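## Task

Lift the rear cooling block (the one farther from the handle) out of the drawer of cooler COLD and set it on deck slot D2, lying flat and seated within that slot's locators. Its 3 loose tubes must still be in their original bores at the end. The front block must stay flat where it was, with every tube in its bore. Plate P1 must still be on D1 exactly as it is now. COLD must finish within a finger's width of its start, upright and barely rotated. Everything must stay in place without the robot's support. Finally open the gripper and pull the arm away.

## Robot and tools

Setup. One arm with a single parallel gripper, so every command is one row, never a list per arm. COLD is a free-standing cooler with an open drawer on rollers; a push will slide the drawer and can shift the cooler. D1 is the deck slot beside COLD (plate P1 sits there) and D2 is the next slot further on. Parts you hold may occasionally be tugged, and loose items may get bumped by outside disturbances.

Frames. Scene frame: origin on the table surface right under the arm base, +z upward, +y to the left when facing along +x. The base may be slightly tilted, and the reported hand position gets less accurate at long reach. Gripper frame: fingers extend along its +z, they open and close along its y. end_effector_position is the spot between the pads when shut; closed fingertips stick out about 33 mm past it, fully open about 9 mm. Closing pushes the tips roughly 24 mm further from the arm, so keep that gap above any surface.

Row format (10 numbers, schema allows up to 17): x, y, z in metres and qw, qx, qy, qz (w first) form an absolute target pose for the gripper in the scene frame; then position, force_limit, speed, each between -1 and 1. position: +1 fully open (140 mm), pads touch near -0.8, -1 closes until blocked. force_limit: roughly 14 N at -1, 60 N at 0, 107 N at +1 for parts up to 40 mm wide. speed: gap changes about 30 mm/s at -1, 140 at 0, 250 at +1. Put the intended quaternion in every row rather than copying a drifted reading.

execute_actions(actions): a list of actions; each action is a table of up to 15 rows, one row per 1/30 s step, so one action spans 0.5 s; a short table repeats its final row. An empty list just returns state and images. An action is rejected if its target lies more than 0.6 m from the gripper's starting position along any gripper axis; if the first action fails that test against the last reported state, or any action is malformed, nothing in the call runs. Each step the command is clipped to 70 mm and 16 degrees from the measured pose, and inverse kinematics favours position over orientation, so distant targets need several actions; after an action the arm continues only to the last clipped pose. The elbow cannot fully straighten.

move(target, speed, blocking): target is one absolute row as above; its finger values are applied at the start. speed is the path's top speed in m/s, 0.002 to 0.5 (default 0.25), with rotation capped at twice that in rad/s. Paths last 0.5 to 10 s and are cut off at 10 s. It takes the shorter rotation, ignores obstacles, may lag, wander or overshoot speed near full extension. Faster contact hits harder; aiming past a contact presses harder. Result adds a move: line: done, off_target, moving, held (last step blocked by a check) or fault, plus limits: paced (pose clipped) or held (some steps blocked; it may then surge), and the distance to target. blocking=false returns after 0.5 s; until a result shows the move ended, other moves and rows are refused, so use wait(0) or stop.

wait(seconds): 0 to 10; holds the last command, returns early if a running move ends. stop(): brakes a move to rest, needing room to decelerate; fingers keep moving. zoom_image(camera, region): camera is cam_high, cam_low or cam_wrist (each 504x504); region is [x0, y0, x1, y1] pixels from the top-left, at most 504 by 504. cam_high and cam_low are pinhole with radial distortion (focal 310.146 and 476.533 px), cam_wrist is fisheye (about 323 px). finished_scene(scene): pass 1 or 2; irreversible, reports success and gives the next task. Answering without any tool call ends everything.

Reading results. object_status: 0 moving, 1 blocked while opening, 2 blocked while closing (a grip), 3 reached the command or pads met. Close with -1 and confirm 2. Stopped fingers stay put until position changes by 0.01 or more or the object yields. To squeeze harder, raise force_limit and switch position between -1 and -0.98. position_measured is in counts: 3 open, 230 pads touching, not linear. Hand target is the pose currently being driven to. A pose unreachable line means the clearance check (which treats the base mount as arm) altered or blocked the command. Joint torques are total drive output; external torques estimate outside load including friction and held weight, with extra lines for earlier actions.

Limits and hazards. Joint ranges (rad), base to wrist: waist -2.744 to 2.744, shoulder -1.784 to 1.784, upper arm roll -2.901 to 2.901, elbow -3.042 to -0.152, forearm roll -2.807 to 2.807, wrist pitch 0.544 to 4.517, wrist roll -3.016 to 3.016. Load limits (N m): waist 35, shoulder 35, upper arm roll 32, elbow 30, forearm roll 12, wrist pitch 12, wrist roll 12; reaching one causes a TORQUE FAULT, a 10 s halt and the rest of the call is dropped. Holding loads heats motors; MOTOR HOT warns, OVER-TEMPERATURE FAULT brakes the arm until cool. The arm keeps its last command while you think. Avoid dropping, slipping, slamming, hard impacts or strong pushes, tilting the block so tubes fall, bumping P1 or the front block, and shoving the cooler or drawer. Anything leaving the table ends the scene.

Each tool is called after "Call:" as name(argument=value, ...), one argument or row to a line, values as JSON.

## Session

Call:
execute_actions(
  actions=[],
)

Scene clock: 0.00 s.
end_effector_position=(+0.4350, +0.3350, +0.1550) position_measured=3 object_status=3 end_effector_quat_wxyz=(+0.110, +0.904, +0.302, -0.282)
Joint positions: [ 0.636  0.789  0.047 -1.2   -0.043  1.359 -1.533]
Joint velocities: [-0.     0.002 -0.001  0.001 -0.001  0.001  0.   ]
Joint torques (N m, as the joint torque sensors report them, + toward a larger angle): no reading
External joint torques (N m, as the arm's controller estimates them; a push from outside toward a larger angle lowers the number): no reading
Hand target: +0.435, +0.335, +0.155; +0.110, +0.904, +0.302, -0.282

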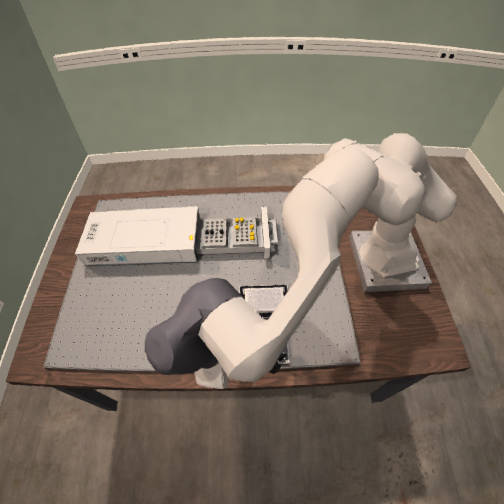

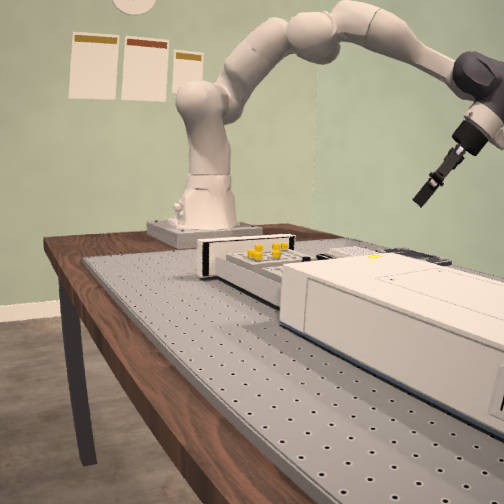

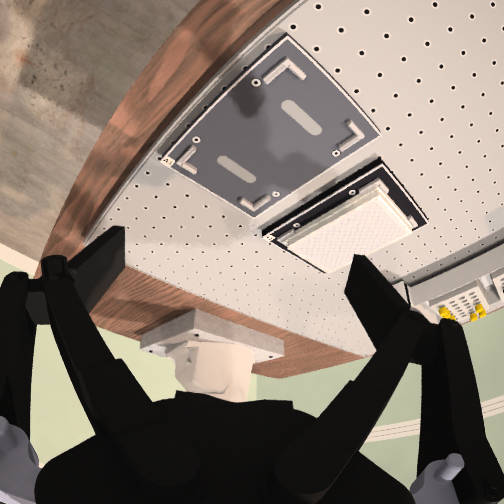

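Call:
move(
  target=[0.47,-0.08,0.3,0,1,0,0,1,0,0],
)

Call:
zoom_image(
  camera="cam_wrist",
  region=[120,60,400,340],
)

Scene clock: 2.43 s.
end_effector_position=(+0.4771, -0.0776, +0.2990) position_measured=3 object_status=3 end_effector_quat_wxyz=(+0.006, +1.000, -0.004, -0.000)
Joint positions: [ 0.233 -0.218 -0.353 -2.205 -0.105  1.989 -1.631]
Joint velocities: [-0.001  0.    -0.001  0.001  0.     0.01  -0.024]
Joint torques (N m, as the joint torque sensors report them, + toward a larger angle): [  1.19 -23.19   1.24  23.61   0.63   2.94  -0.3 ]
External joint torques (N m, as the arm's controller estimates them; a push from outside toward a larger angle lowers the number): [ 0.99 -0.68 -1.07 -0.53 -0.16  0.42 -0.3 ]
Hand target: +0.478, -0.077, +0.299; +0.006, +1.000, +0.003, +0.001
Off the commanded pose: 0.008 m, 1 deg.
move: off_target

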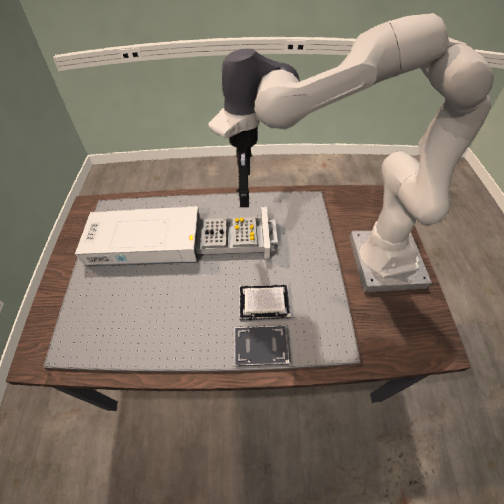

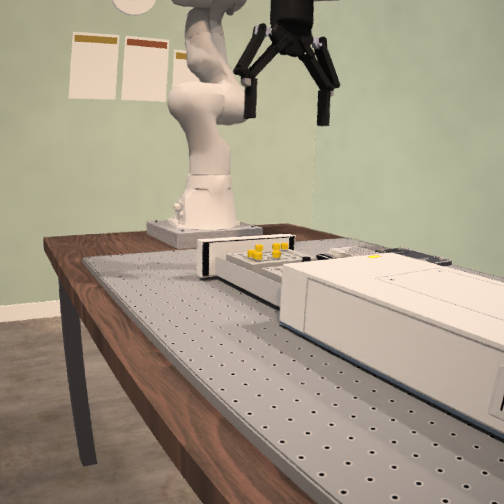

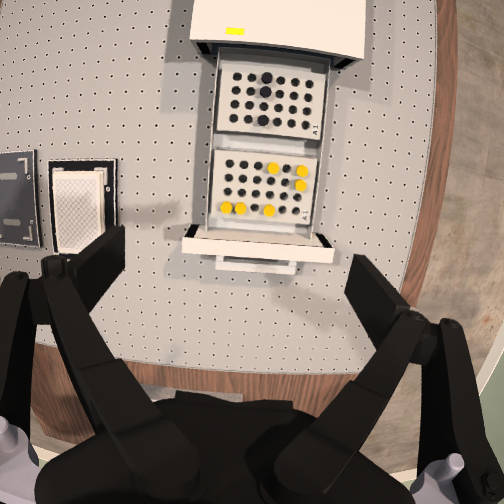

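Region (120, 60, 400, 340) of cam_wrist's 504x504 image, scaled by 1.800, with more detail than that image has.

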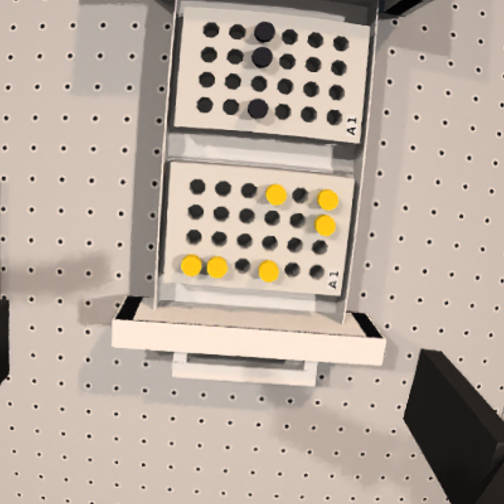

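Call:
move(
  target=[0.575,-0.11,0.2,0,0.679,-0.734,0,0.5,0,0],
)

Call:
zoom_image(
  camera="cam_high",
  region=[160,170,300,280],
)

Scene clock: 6.80 s.
end_effector_position=(+0.5740, -0.1071, +0.2003) position_measured=66 object_status=3 end_effector_quat_wxyz=(-0.001, +0.684, -0.730, -0.004)
Joint positions: [ 0.228  0.205 -0.427 -1.995  0.097  2.167 -0.182]
Joint velocities: [ 0.001 -0.001  0.    -0.     0.001  0.001  0.029]
Joint torques (N m, as the joint torque sensors report them, + toward a larger angle): [  1.17 -33.69  -3.51  24.38   0.96   2.75   0.22]
External joint torques (N m, as the arm's controller estimates them; a push from outside toward a larger angle lowers the number): [ 0.86  1.3  -1.24  1.13  0.29  0.25  0.22]
Hand target: +0.575, -0.107, +0.200; -0.001, +0.679, -0.734, -0.003
Off the commanded pose: 0.003 m, 1 deg.
move: done

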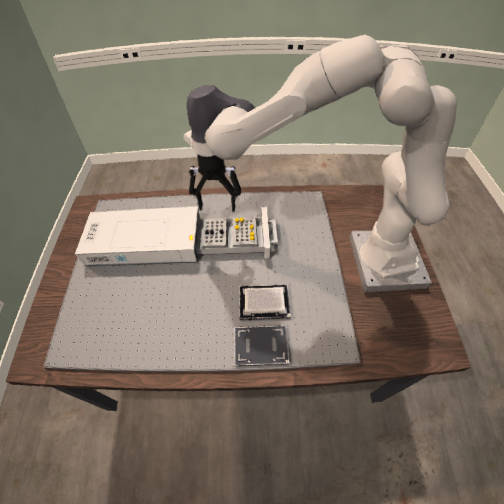

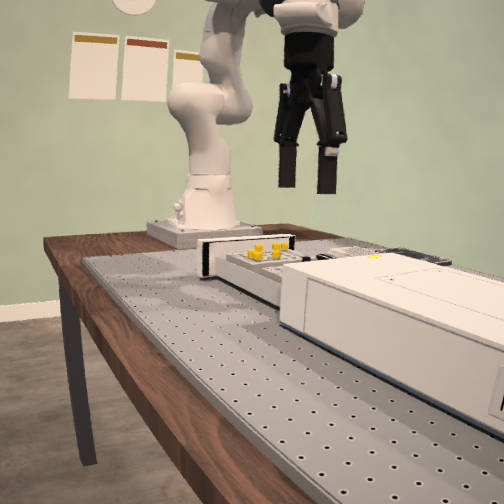

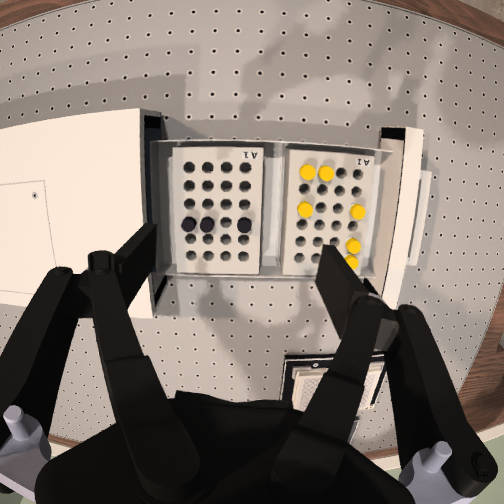

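Region (160, 170, 300, 280) of cam_high's 504x504 image, scaled by 3.600, with more detail than that image has; it fills the top 396 rows of this view, and the rest is white.

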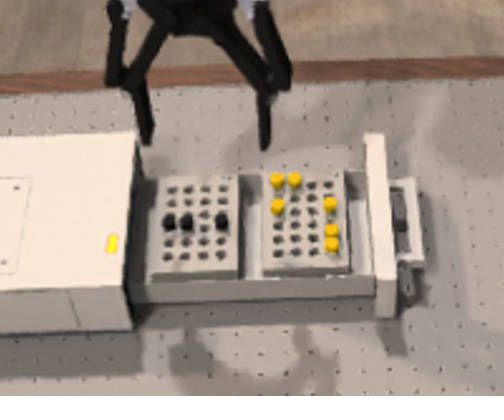

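Call:
move(
  target=[0.6,-0.097,0.115,0,0.7071,-0.7071,0,0.42,0,0],
  speed=0.1,
)

Call:
zoom_image(
  camera="cam_high",
  region=[160,170,300,280],
)

Scene clock: 8.40 s.
end_effector_position=(+0.5975, -0.0961, +0.1150) position_measured=76 object_status=3 end_effector_quat_wxyz=(+0.001, +0.704, -0.710, -0.002)
Joint positions: [ 0.188  0.39  -0.362 -1.977  0.171  2.322 -0.259]
Joint velocities: [-0.007 -0.001  0.006  0.001 -0.001  0.01  -0.017]
Joint torques (N m, as the joint torque sensors report them, + toward a larger angle): [ -0.33 -39.39  -4.34  23.12   1.25   2.87  -0.26]
External joint torques (N m, as the arm's controller estimates them; a push from outside toward a larger angle lowers the number): [-0.75  0.67 -0.59  1.26  0.67  0.36 -0.26]
Hand target: +0.599, -0.096, +0.115; -0.001, +0.707, -0.707, -0.001
Off the commanded pose: 0.003 m, 1 deg.
move: done

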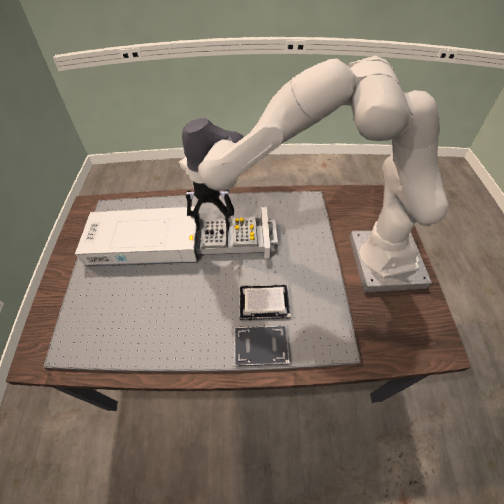

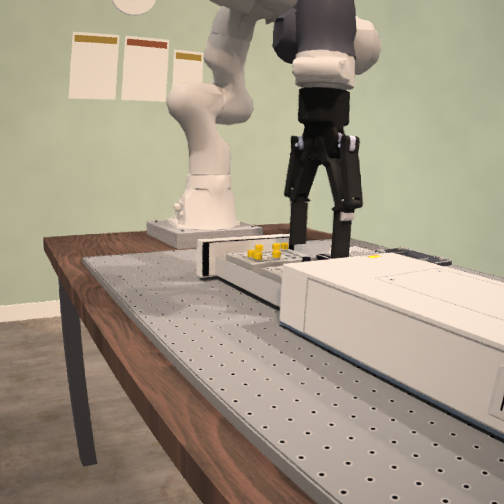

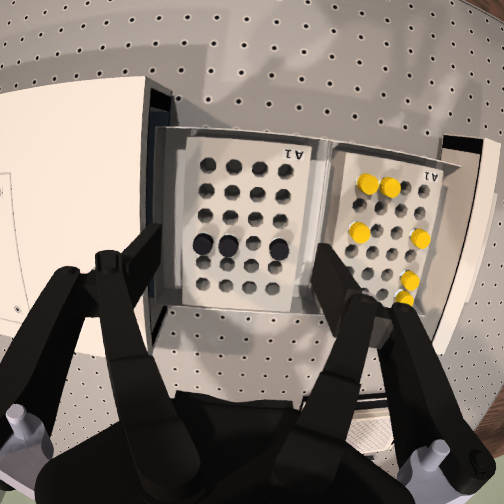

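Region (160, 170, 300, 280) of cam_high's 504x504 image, scaled by 3.600, with more detail than that image has; it fills the top 396 rows of this view, and the rest is white.

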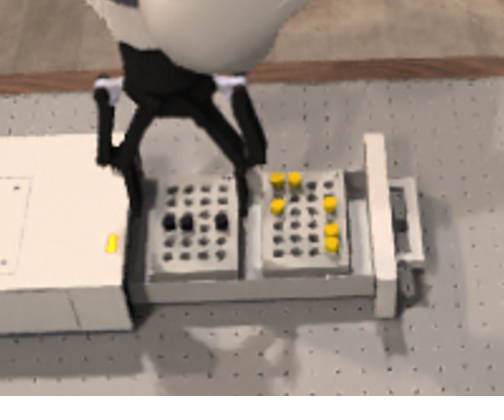

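Call:
move(
  target=[0.596,-0.097,0.088,0,0.716,-0.698,0,0.42,0,0],
  speed=0.04,
)

Call:
zoom_image(
  camera="cam_wrist",
  region=[100,90,380,370],
)

Call:
zoom_image(
  camera="cam_high",
  region=[170,180,270,270],
)

Scene clock: 9.43 s.
end_effector_position=(+0.5952, -0.0966, +0.0892) position_measured=76 object_status=3 end_effector_quat_wxyz=(+0.001, +0.713, -0.701, -0.001)
Joint positions: [ 0.166  0.425 -0.336 -1.998  0.182  2.381 -0.293]
Joint velocities: [-0.011  0.002  0.011 -0.001  0.001  0.02  -0.02 ]
Joint torques (N m, as the joint torque sensors report them, + toward a larger angle): [ -0.73 -39.69  -3.25  20.82   1.16   2.85  -0.51]
External joint torques (N m, as the arm's controller estimates them; a push from outside toward a larger angle lowers the number): [-1.34  0.71  0.34 -0.19  0.61  0.37 -0.51]
Hand target: +0.596, -0.097, +0.088; -0.000, +0.716, -0.698, -0.000
Off the commanded pose: 0.001 m, 1 deg.
move: done

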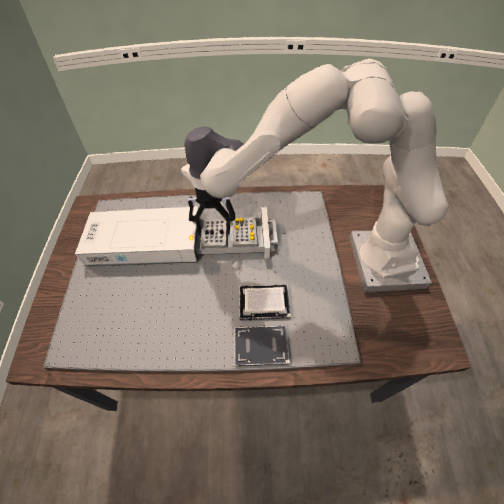

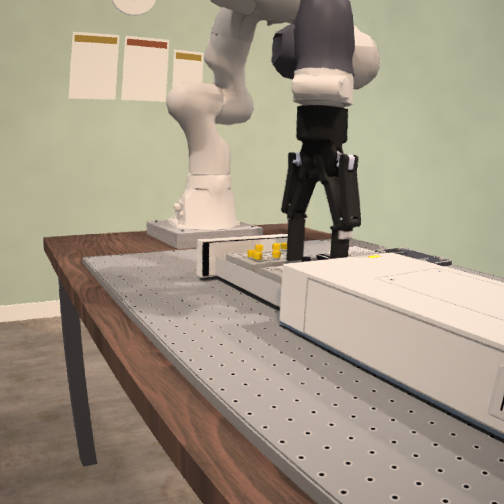

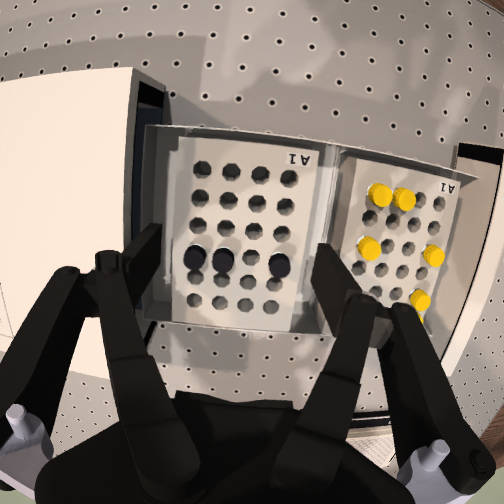

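Region (100, 90, 380, 370) of cam_wrist's 504x504 image, scaled by 1.800, with more detail than that image has.

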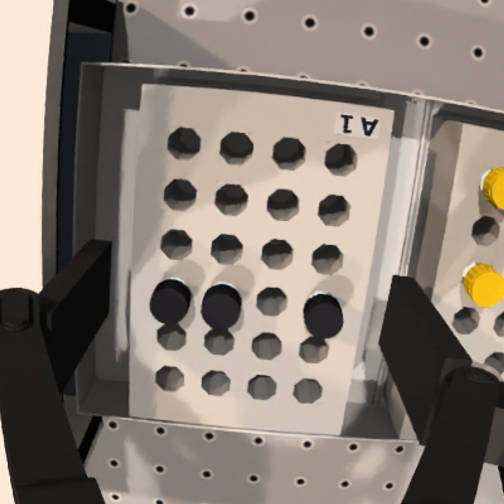

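Region (170, 180, 270, 270) of cam_high's 504x504 image, scaled by 5.040, with more detail than that image has; it fills the top 454 rows of this view, and the rest is white.

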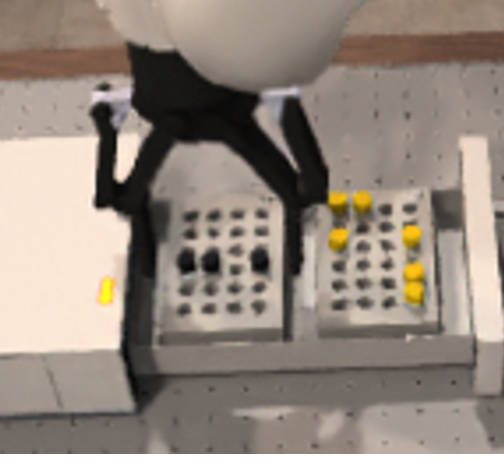

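Call:
move(
  target=[0.596,-0.097,0.066,0,0.716,-0.698,0,0.36,0,0],
  speed=0.02,
)

Call:
zoom_image(
  camera="cam_low",
  region=[240,180,400,300],
)

Call:
zoom_image(
  camera="cam_high",
  region=[170,180,270,270],
)

Scene clock: 10.97 s.
end_effector_position=(+0.5960, -0.0967, +0.0676) position_measured=84 object_status=3 end_effector_quat_wxyz=(+0.001, +0.715, -0.699, -0.000)
Joint positions: [ 0.148  0.464 -0.314 -2.001  0.195  2.425 -0.306]
Joint velocities: [-0.006 -0.002  0.007  0.001 -0.001  0.009 -0.003]
Joint torques (N m, as the joint torque sensors report them, + toward a larger angle): [ -0.17 -39.84  -4.05  20.47   1.24   2.79  -0.46]
External joint torques (N m, as the arm's controller estimates them; a push from outside toward a larger angle lowers the number): [-0.52  1.7  -0.14 -0.24  0.71  0.27 -0.46]
Hand target: +0.596, -0.097, +0.066; -0.000, +0.716, -0.698, -0.000
Off the commanded pose: 0.002 m, 0 deg.
move: done

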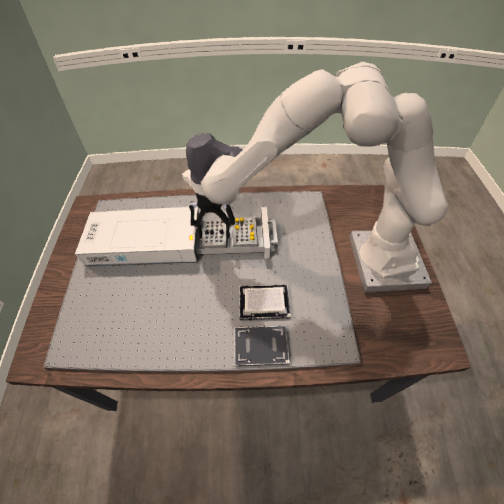

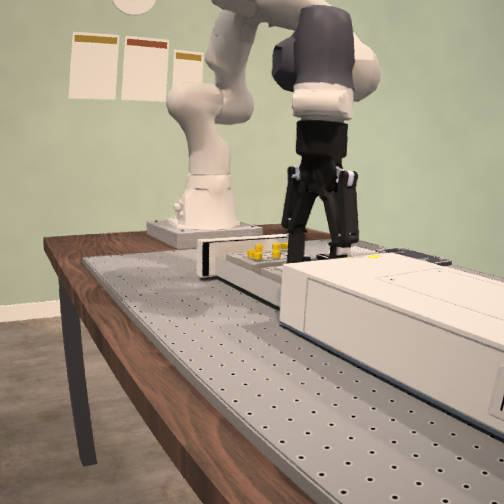

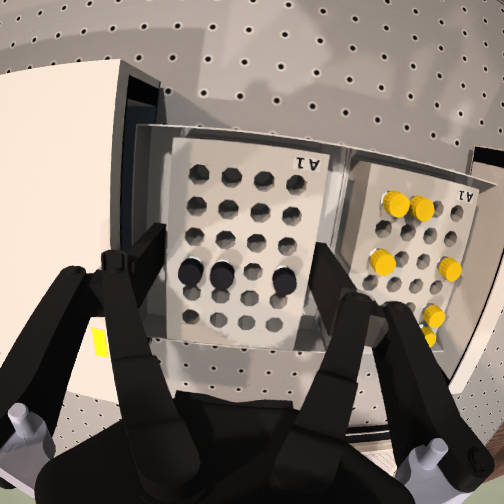

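Region (240, 180, 400, 300) of cam_low's 504x504 image, scaled by 3.150, with more detail than that image has; it fills the top 378 rows of this view, and the rest is white.

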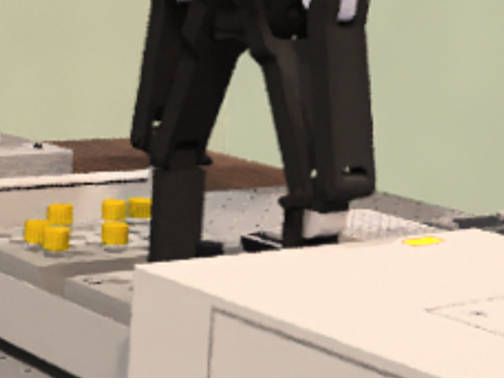

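Region (170, 180, 270, 270) of cam_high's 504x504 image, scaled by 5.040, with more detail than that image has; it fills the top 454 rows of this view, and the rest is white.

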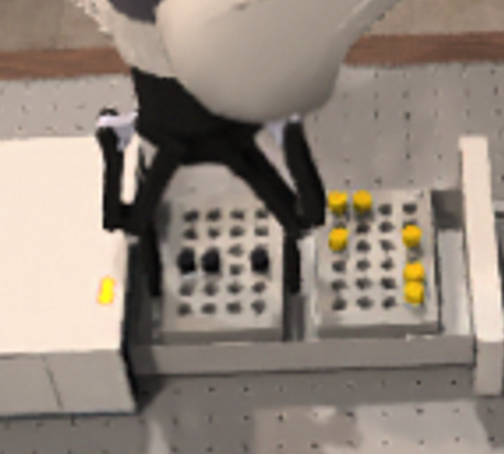

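Call:
move(
  target=[0.596,-0.097,0.056,0,0.716,-0.698,0,0.36,0,0],
  speed=0.015,
)

Call:
move(
  target=[0.596,-0.097,0.056,0,0.716,-0.698,0,-1,0.6,-0.8],
)

Call:
move(
  target=[0.596,-0.097,0.15,0,0.716,-0.698,0,-1,0.6,-0.8],
  speed=0.05,
)

Scene clock: 12.03 s.
end_effector_position=(+0.5961, -0.0969, +0.0618) position_measured=84 object_status=3 end_effector_quat_wxyz=(-0.000, +0.715, -0.699, -0.000)
Joint positions: [ 0.14   0.474 -0.307 -2.001  0.201  2.437 -0.312]
Joint velocities: [-0.    -0.     0.001  0.001  0.002  0.001 -0.008]
Joint torques (N m, as the joint torque sensors report them, + toward a larger angle): [ -0.54 -35.77  -2.86  19.96   1.41   4.24  -0.3 ]
External joint torques (N m, as the arm's controller estimates them; a push from outside toward a larger angle lowers the number): [-0.98  5.76  0.95 -0.51  0.89  1.73 -0.3 ]
Hand target: +0.596, -0.097, +0.056; -0.000, +0.716, -0.698, -0.000
Off the commanded pose: 0.006 m, 0 deg.
move: off_target

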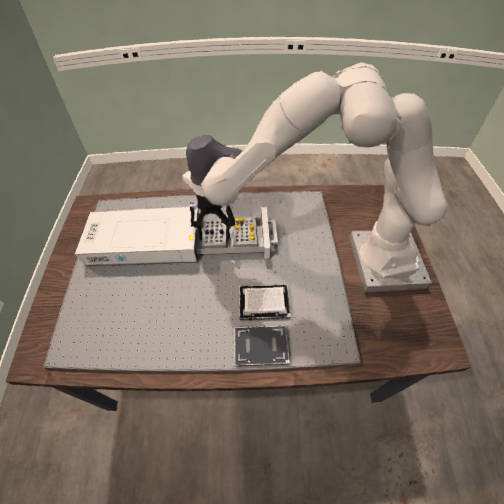

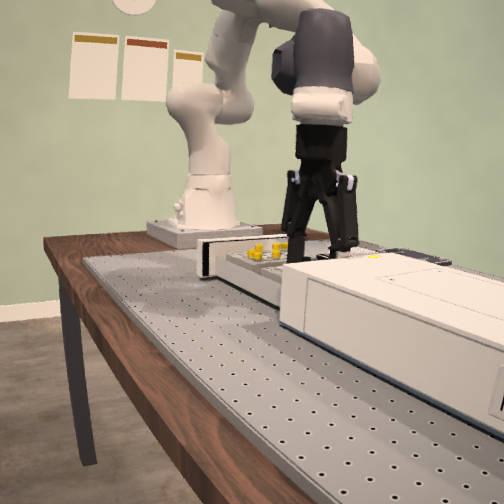

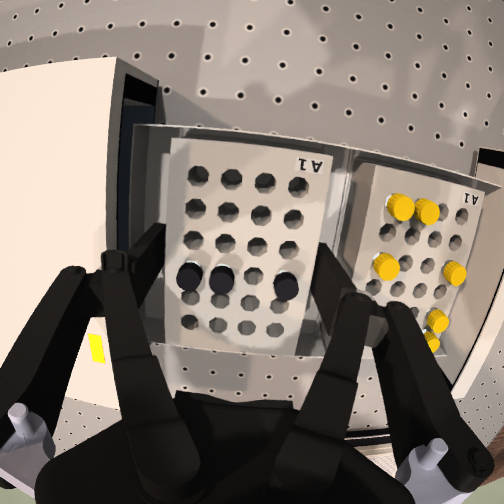

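Scene clock: 12.73 s.
end_effector_position=(+0.5984, -0.0968, +0.0628) position_measured=105 object_status=2 end_effector_quat_wxyz=(-0.002, +0.716, -0.698, +0.002)
Joint positions: [ 0.14   0.474 -0.306 -2.     0.201  2.442 -0.314]
Joint velocities: [-0.     0.001 -0.001 -0.001  0.     0.003 -0.001]
Joint torques (N m, as the joint torque sensors report them, + toward a larger angle): [ -0.89 -35.67  -3.48  19.4    1.4    3.48  -0.25]
External joint torques (N m, as the arm's controller estimates them; a push from outside toward a larger angle lowers the number): [-1.25  5.92  0.38 -1.06  0.88  0.96 -0.25]
Hand target: +0.596, -0.097, +0.056; -0.000, +0.716, -0.698, -0.000
Off the commanded pose: 0.007 m, 0 deg.
move: off_target

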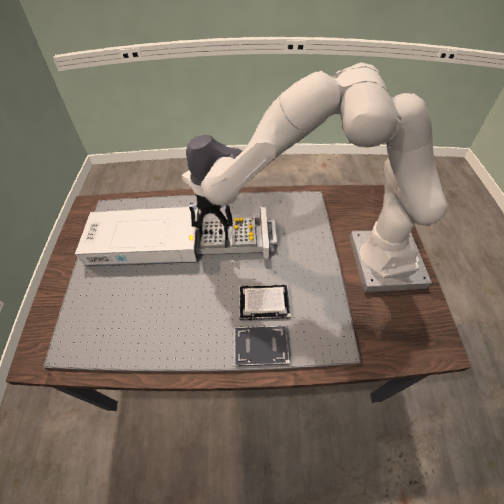

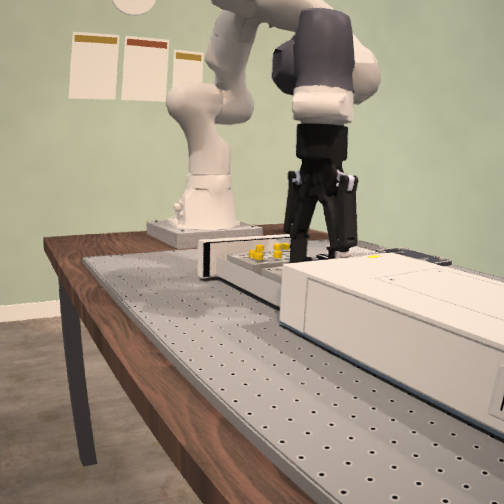

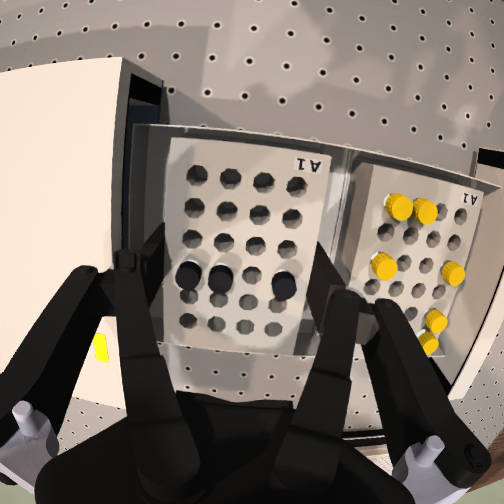

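Scene clock: 14.90 s.
end_effector_position=(+0.5906, -0.0966, +0.1407) position_measured=105 object_status=2 end_effector_quat_wxyz=(+0.006, +0.718, -0.696, -0.006)
Joint positions: [ 0.183  0.337 -0.359 -1.974  0.135  2.261 -0.277]
Joint velocities: [ 0.003  0.001  0.     0.     0.001 -0.01   0.006]
Joint torques (N m, as the joint torque sensors report them, + toward a larger angle): [  1.39 -44.5   -5.29  27.06  -0.04   2.81   0.26]
External joint torques (N m, as the arm's controller estimates them; a push from outside toward a larger angle lowers the number): [ 0.87 -5.58 -2.24  4.77 -0.66  0.33  0.26]
Hand target: +0.596, -0.098, +0.150; +0.001, +0.716, -0.698, +0.001
Off the commanded pose: 0.011 m, 1 deg.
move: off_target

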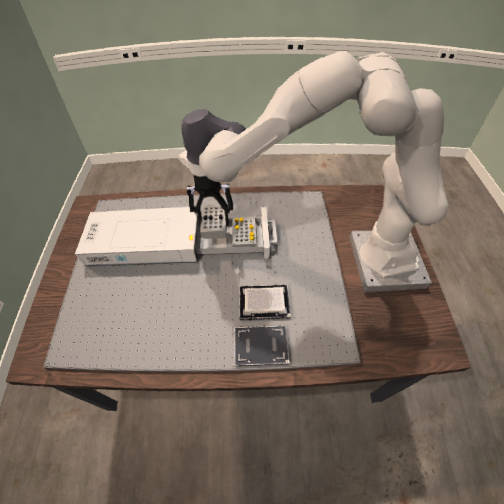

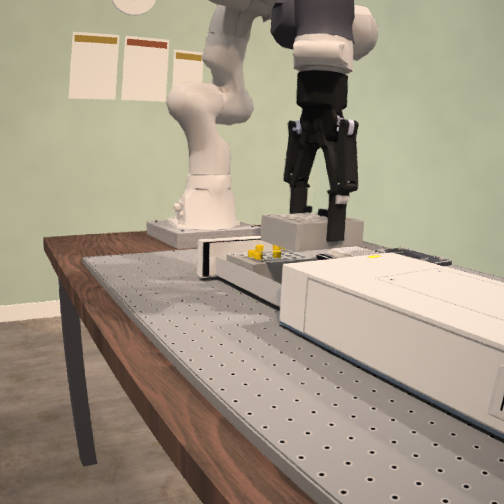

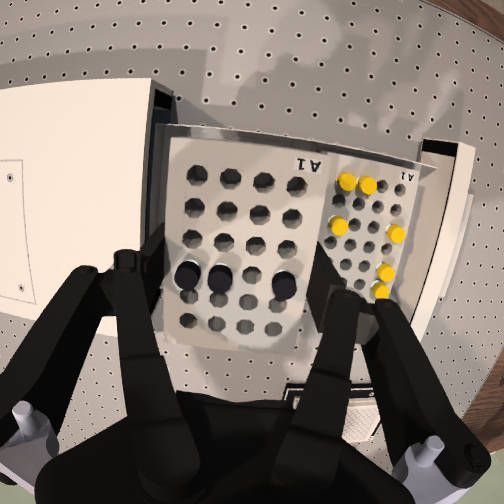

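Call:
move(
  target=[0.45,0.31,0.16,0,0,-1,0,-1,0.6,-0.8],
  speed=0.2,
)

Call:
move(
  target=[0.45,0.31,0.1,0,0,-1,0,-1,0.6,-0.8],
  speed=0.06,
)

Scene clock: 20.10 s.
end_effector_position=(+0.4362, +0.3014, +0.1544) position_measured=105 object_status=2 end_effector_quat_wxyz=(-0.005, -0.007, +1.000, -0.004)
Joint positions: [ 1.17   0.142 -0.571 -2.224  0.1    2.314  2.092]
Joint velocities: [ 0.001 -0.001  0.001  0.001 -0.001  0.     0.03 ]
Joint torques (N m, as the joint torque sensors report them, + toward a larger angle): [  1.12 -32.11  -4.17  26.44  -0.12   2.82   0.1 ]
External joint torques (N m, as the arm's controller estimates them; a push from outside toward a larger angle lowers the number): [ 0.94 -2.72 -2.13  4.64 -0.74  0.44  0.1 ]
Hand target: +0.440, +0.304, +0.160; +0.001, -0.001, +1.000, -0.001
Off the commanded pose: 0.017 m, 1 deg.
move: off_target

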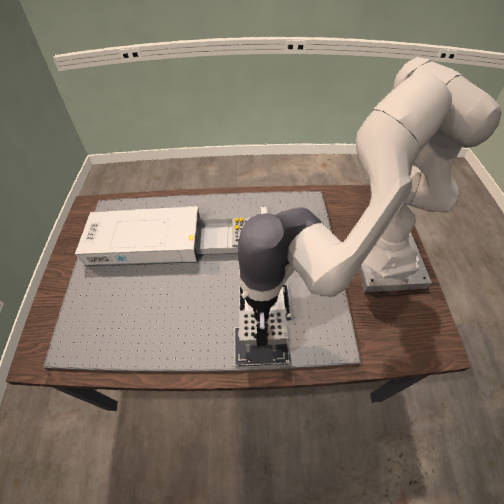

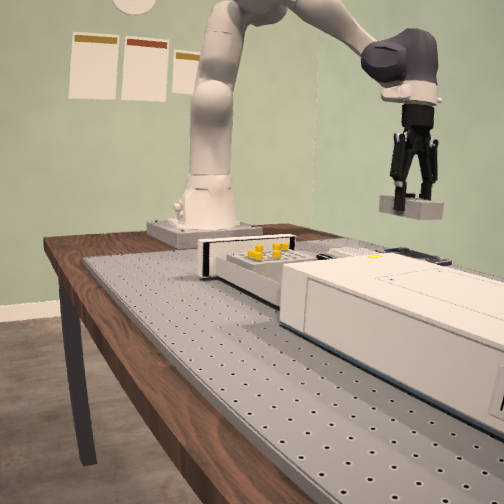

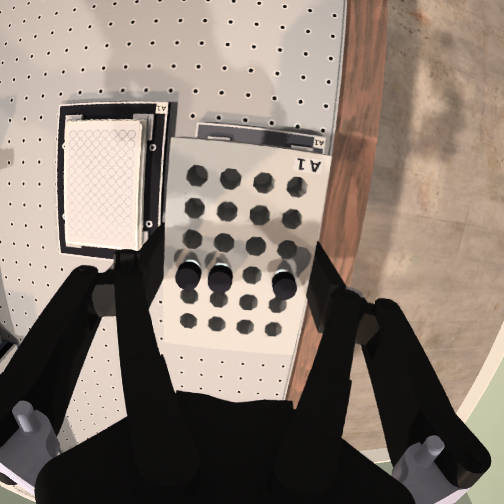

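Scene clock: 21.57 s.
end_effector_position=(+0.4434, +0.3053, +0.0944) position_measured=105 object_status=2 end_effector_quat_wxyz=(-0.007, +0.003, +1.000, -0.007)
Joint positions: [ 1.123  0.291 -0.518 -2.216  0.213  2.425  2.034]
Joint velocities: [-0.006  0.001  0.005  0.002  0.002  0.007 -0.013]
Joint torques (N m, as the joint torque sensors report them, + toward a larger angle): [ -1.14 -36.46  -5.07  24.93   1.35   3.34  -0.5 ]
External joint torques (N m, as the arm's controller estimates them; a push from outside toward a larger angle lowers the number): [-1.09 -3.21 -0.84  4.74  0.8   0.97 -0.5 ]
Hand target: +0.449, +0.310, +0.100; -0.001, +0.000, +1.000, +0.000
Off the commanded pose: 0.010 m, 1 deg.
move: off_target

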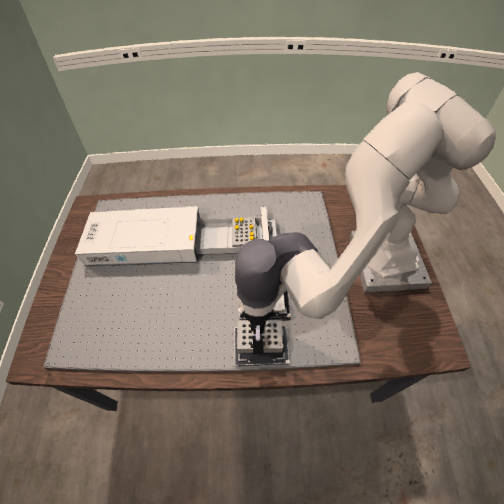

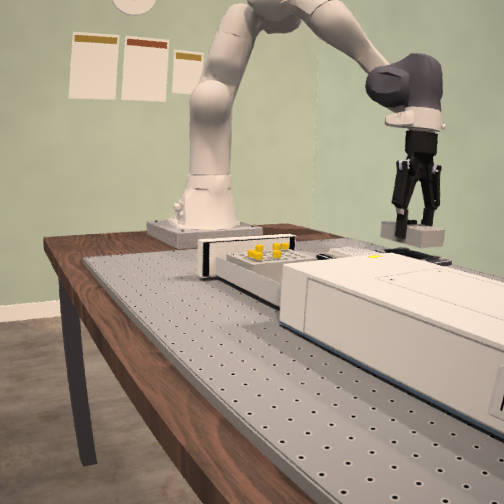

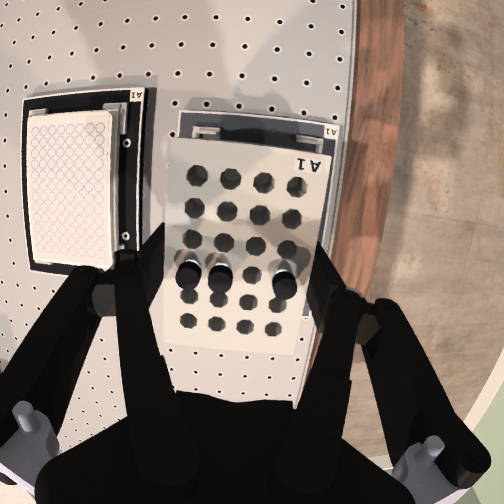

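Call:
move(
  target=[0.443,0.315,0.068,0,-0.008,1,0,-1,0.6,-0.8],
  speed=0.03,
)

Call:
zoom_image(
  camera="cam_wrist",
  region=[130,80,380,230],
)

Call:
zoom_image(
  camera="cam_high",
  region=[225,310,305,375],
)

Scene clock: 23.00 s.
end_effector_position=(+0.4381, +0.3126, +0.0648) position_measured=105 object_status=2 end_effector_quat_wxyz=(-0.005, -0.006, +1.000, -0.005)
Joint positions: [ 1.099  0.348 -0.47  -2.228  0.256  2.498  2.001]
Joint velocities: [-0.008  0.002  0.007 -0.     0.002  0.005 -0.013]
Joint torques (N m, as the joint torque sensors report them, + toward a larger angle): [ -0.45 -36.62  -5.27  21.65   1.25   3.28  -0.2 ]
External joint torques (N m, as the arm's controller estimates them; a push from outside toward a larger angle lowers the number): [-0.48 -1.94 -0.74  2.41  0.75  0.92 -0.2 ]
Hand target: +0.443, +0.315, +0.068; -0.000, -0.008, +1.000, +0.000
Off the commanded pose: 0.006 m, 1 deg.
move: off_target

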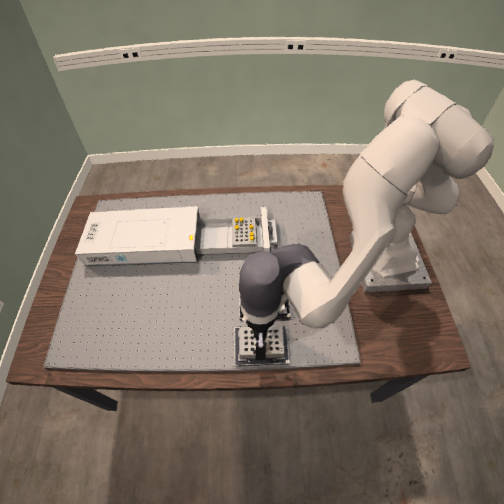

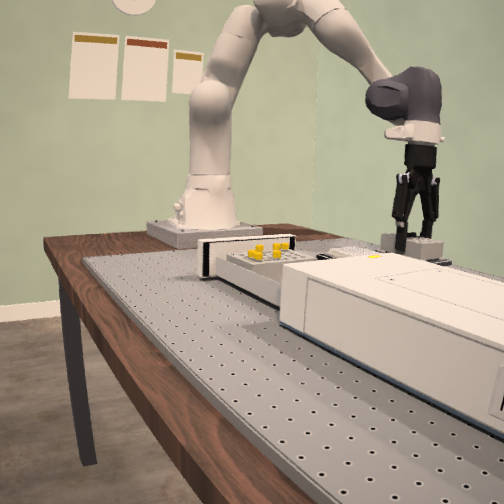

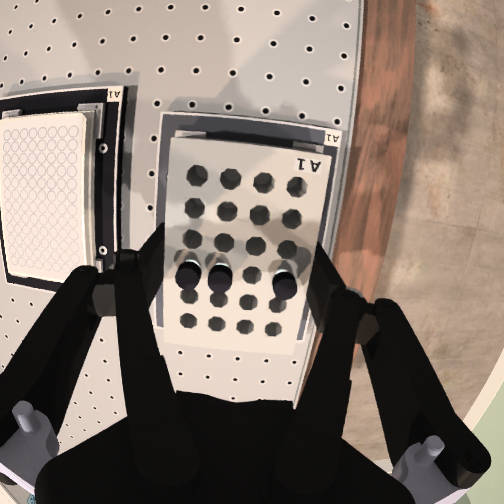

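Region (130, 80, 380, 230) of cam_wrist's 504x504 image, scaled by 2.016, with more detail than that image has; it fills the top 302 rows of this view, and the rest is white.

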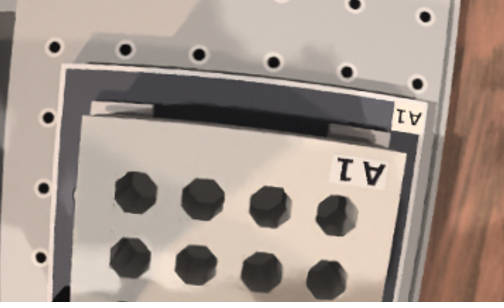

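Region (225, 310, 305, 375) of cam_high's 504x504 image, scaled by 6.300, with more detail than that image has; it fills the top 410 rows of this view, and the rest is white.

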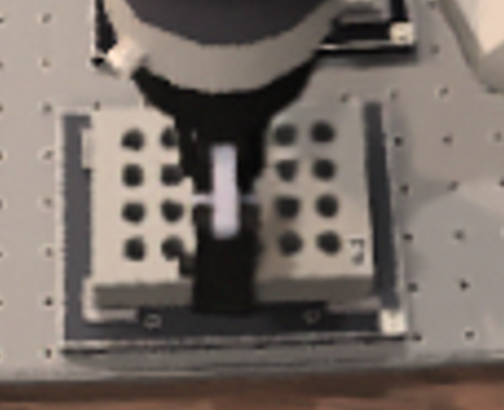

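y about −1.5 mm; x about right.

Call:
move(
  target=[0.4435,0.3133,0.054,0,-0.009,1,0,-1,0.6,-0.8],
  speed=0.01,
)

Call:
zoom_image(
  camera="cam_wrist",
  region=[130,80,380,230],
)

Call:
zoom_image(
  camera="cam_high",
  region=[225,310,305,375],
)

Scene clock: 24.50 s.
end_effector_position=(+0.4389, +0.3122, +0.0605) position_measured=105 object_status=2 end_effector_quat_wxyz=(-0.007, -0.009, +1.000, -0.001)
Joint positions: [ 1.086  0.357 -0.461 -2.228  0.274  2.507  1.977]
Joint velocities: [-0.002  0.     0.003  0.     0.002 -0.001  0.001]
Joint torques (N m, as the joint torque sensors report them, + toward a larger angle): [ -2.44 -24.89  -2.03  21.2    2.97   6.45  -0.38]
External joint torques (N m, as the arm's controller estimates them; a push from outside toward a larger angle lowers the number): [-2.65 10.01  2.34  2.14  2.49  4.09 -0.38]
Hand target: +0.443, +0.313, +0.054; -0.000, -0.009, +1.000, -0.000
Off the commanded pose: 0.008 m, 1 deg.
move: off_target

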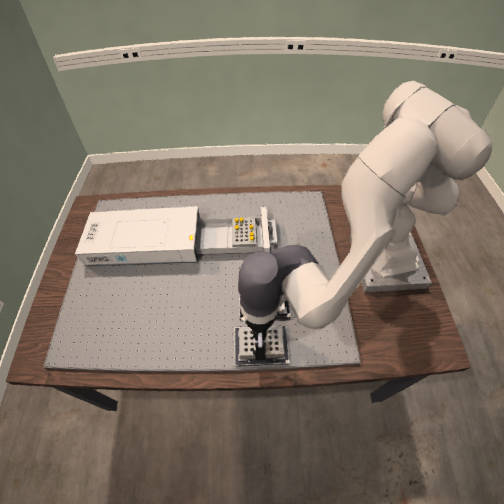

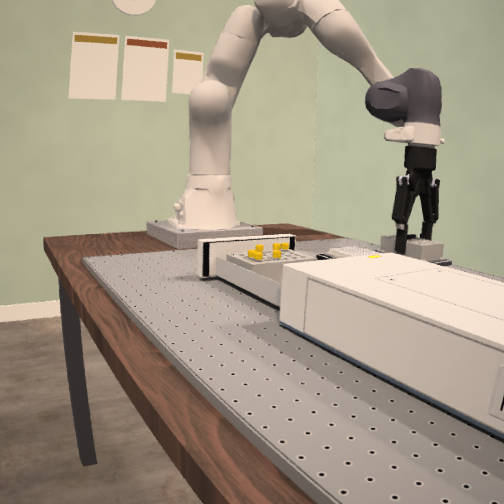

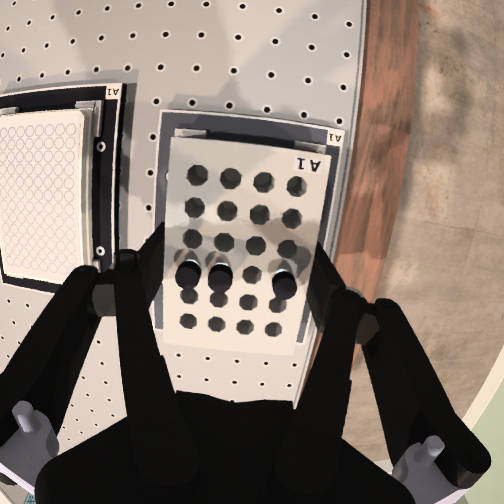

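Region (130, 80, 380, 230) of cam_wrist's 504x504 image, scaled by 2.016, with more detail than that image has; it fills the top 302 rows of this view, and the rest is white.

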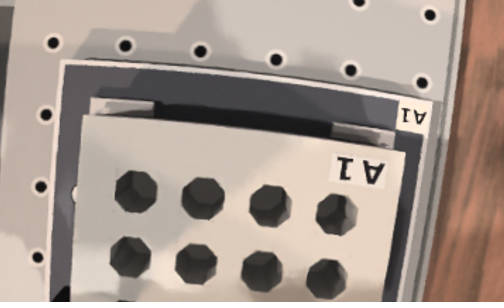

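Region (225, 310, 305, 375) of cam_high's 504x504 image, scaled by 6.300, with more detail than that image has; it fills the top 410 rows of this view, and the rest is white.

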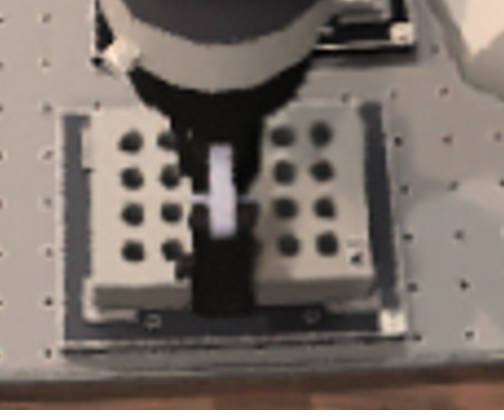

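Call:
move(
  target=[0.439,0.312,0.057,0,-0.006,1,0,-1,0.6,-0.8],
  speed=0.005,
)

Call:
zoom_image(
  camera="cam_high",
  region=[225,310,305,375],
)

Scene clock: 26.27 s.
end_effector_position=(+0.4388, +0.3120, +0.0608) position_measured=105 object_status=2 end_effector_quat_wxyz=(-0.003, -0.009, +1.000, +0.001)
Joint positions: [ 1.092  0.351 -0.464 -2.239  0.274  2.521  1.978]
Joint velocities: [ 0.002  0.    -0.001 -0.001  0.001  0.002 -0.001]
Joint torques (N m, as the joint torque sensors report them, + toward a larger angle): [  1.04 -30.74  -4.52  17.4    1.27   4.35   0.17]
External joint torques (N m, as the arm's controller estimates them; a push from outside toward a larger angle lowers the number): [ 1.04  4.03  0.01 -1.75  0.78  1.94  0.17]
Hand target: +0.439, +0.312, +0.057; -0.000, -0.006, +1.000, -0.000
Off the commanded pose: 0.004 m, 0 deg.
move: off_target

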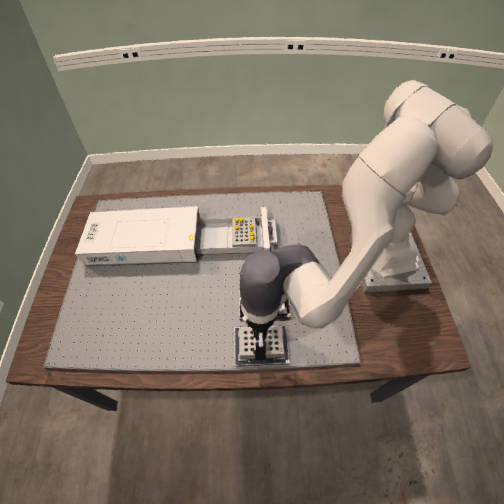

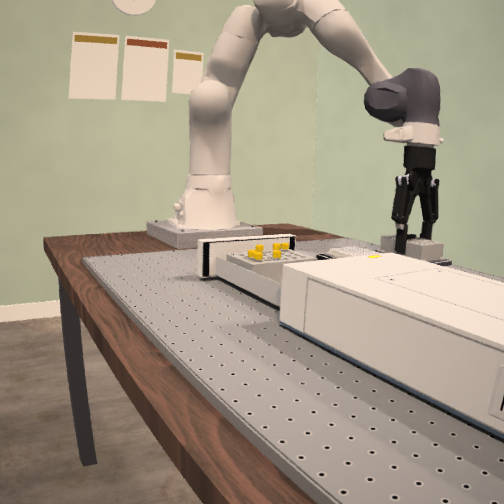

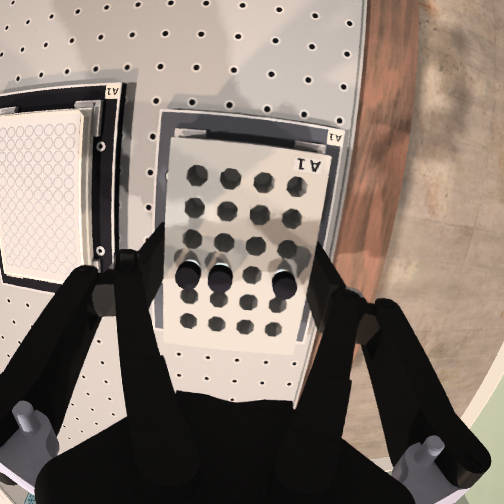

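Region (225, 310, 305, 375) of cam_high's 504x504 image, scaled by 6.300, with more detail than that image has; it fills the top 410 rows of this view, and the rest is white.

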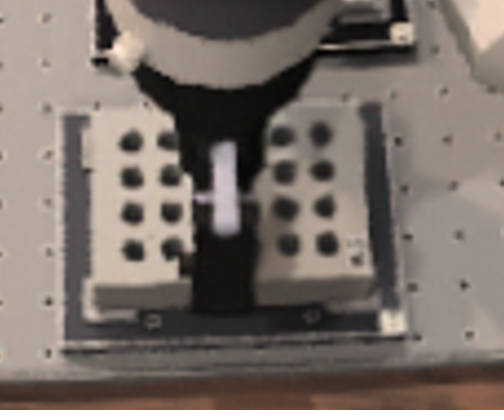

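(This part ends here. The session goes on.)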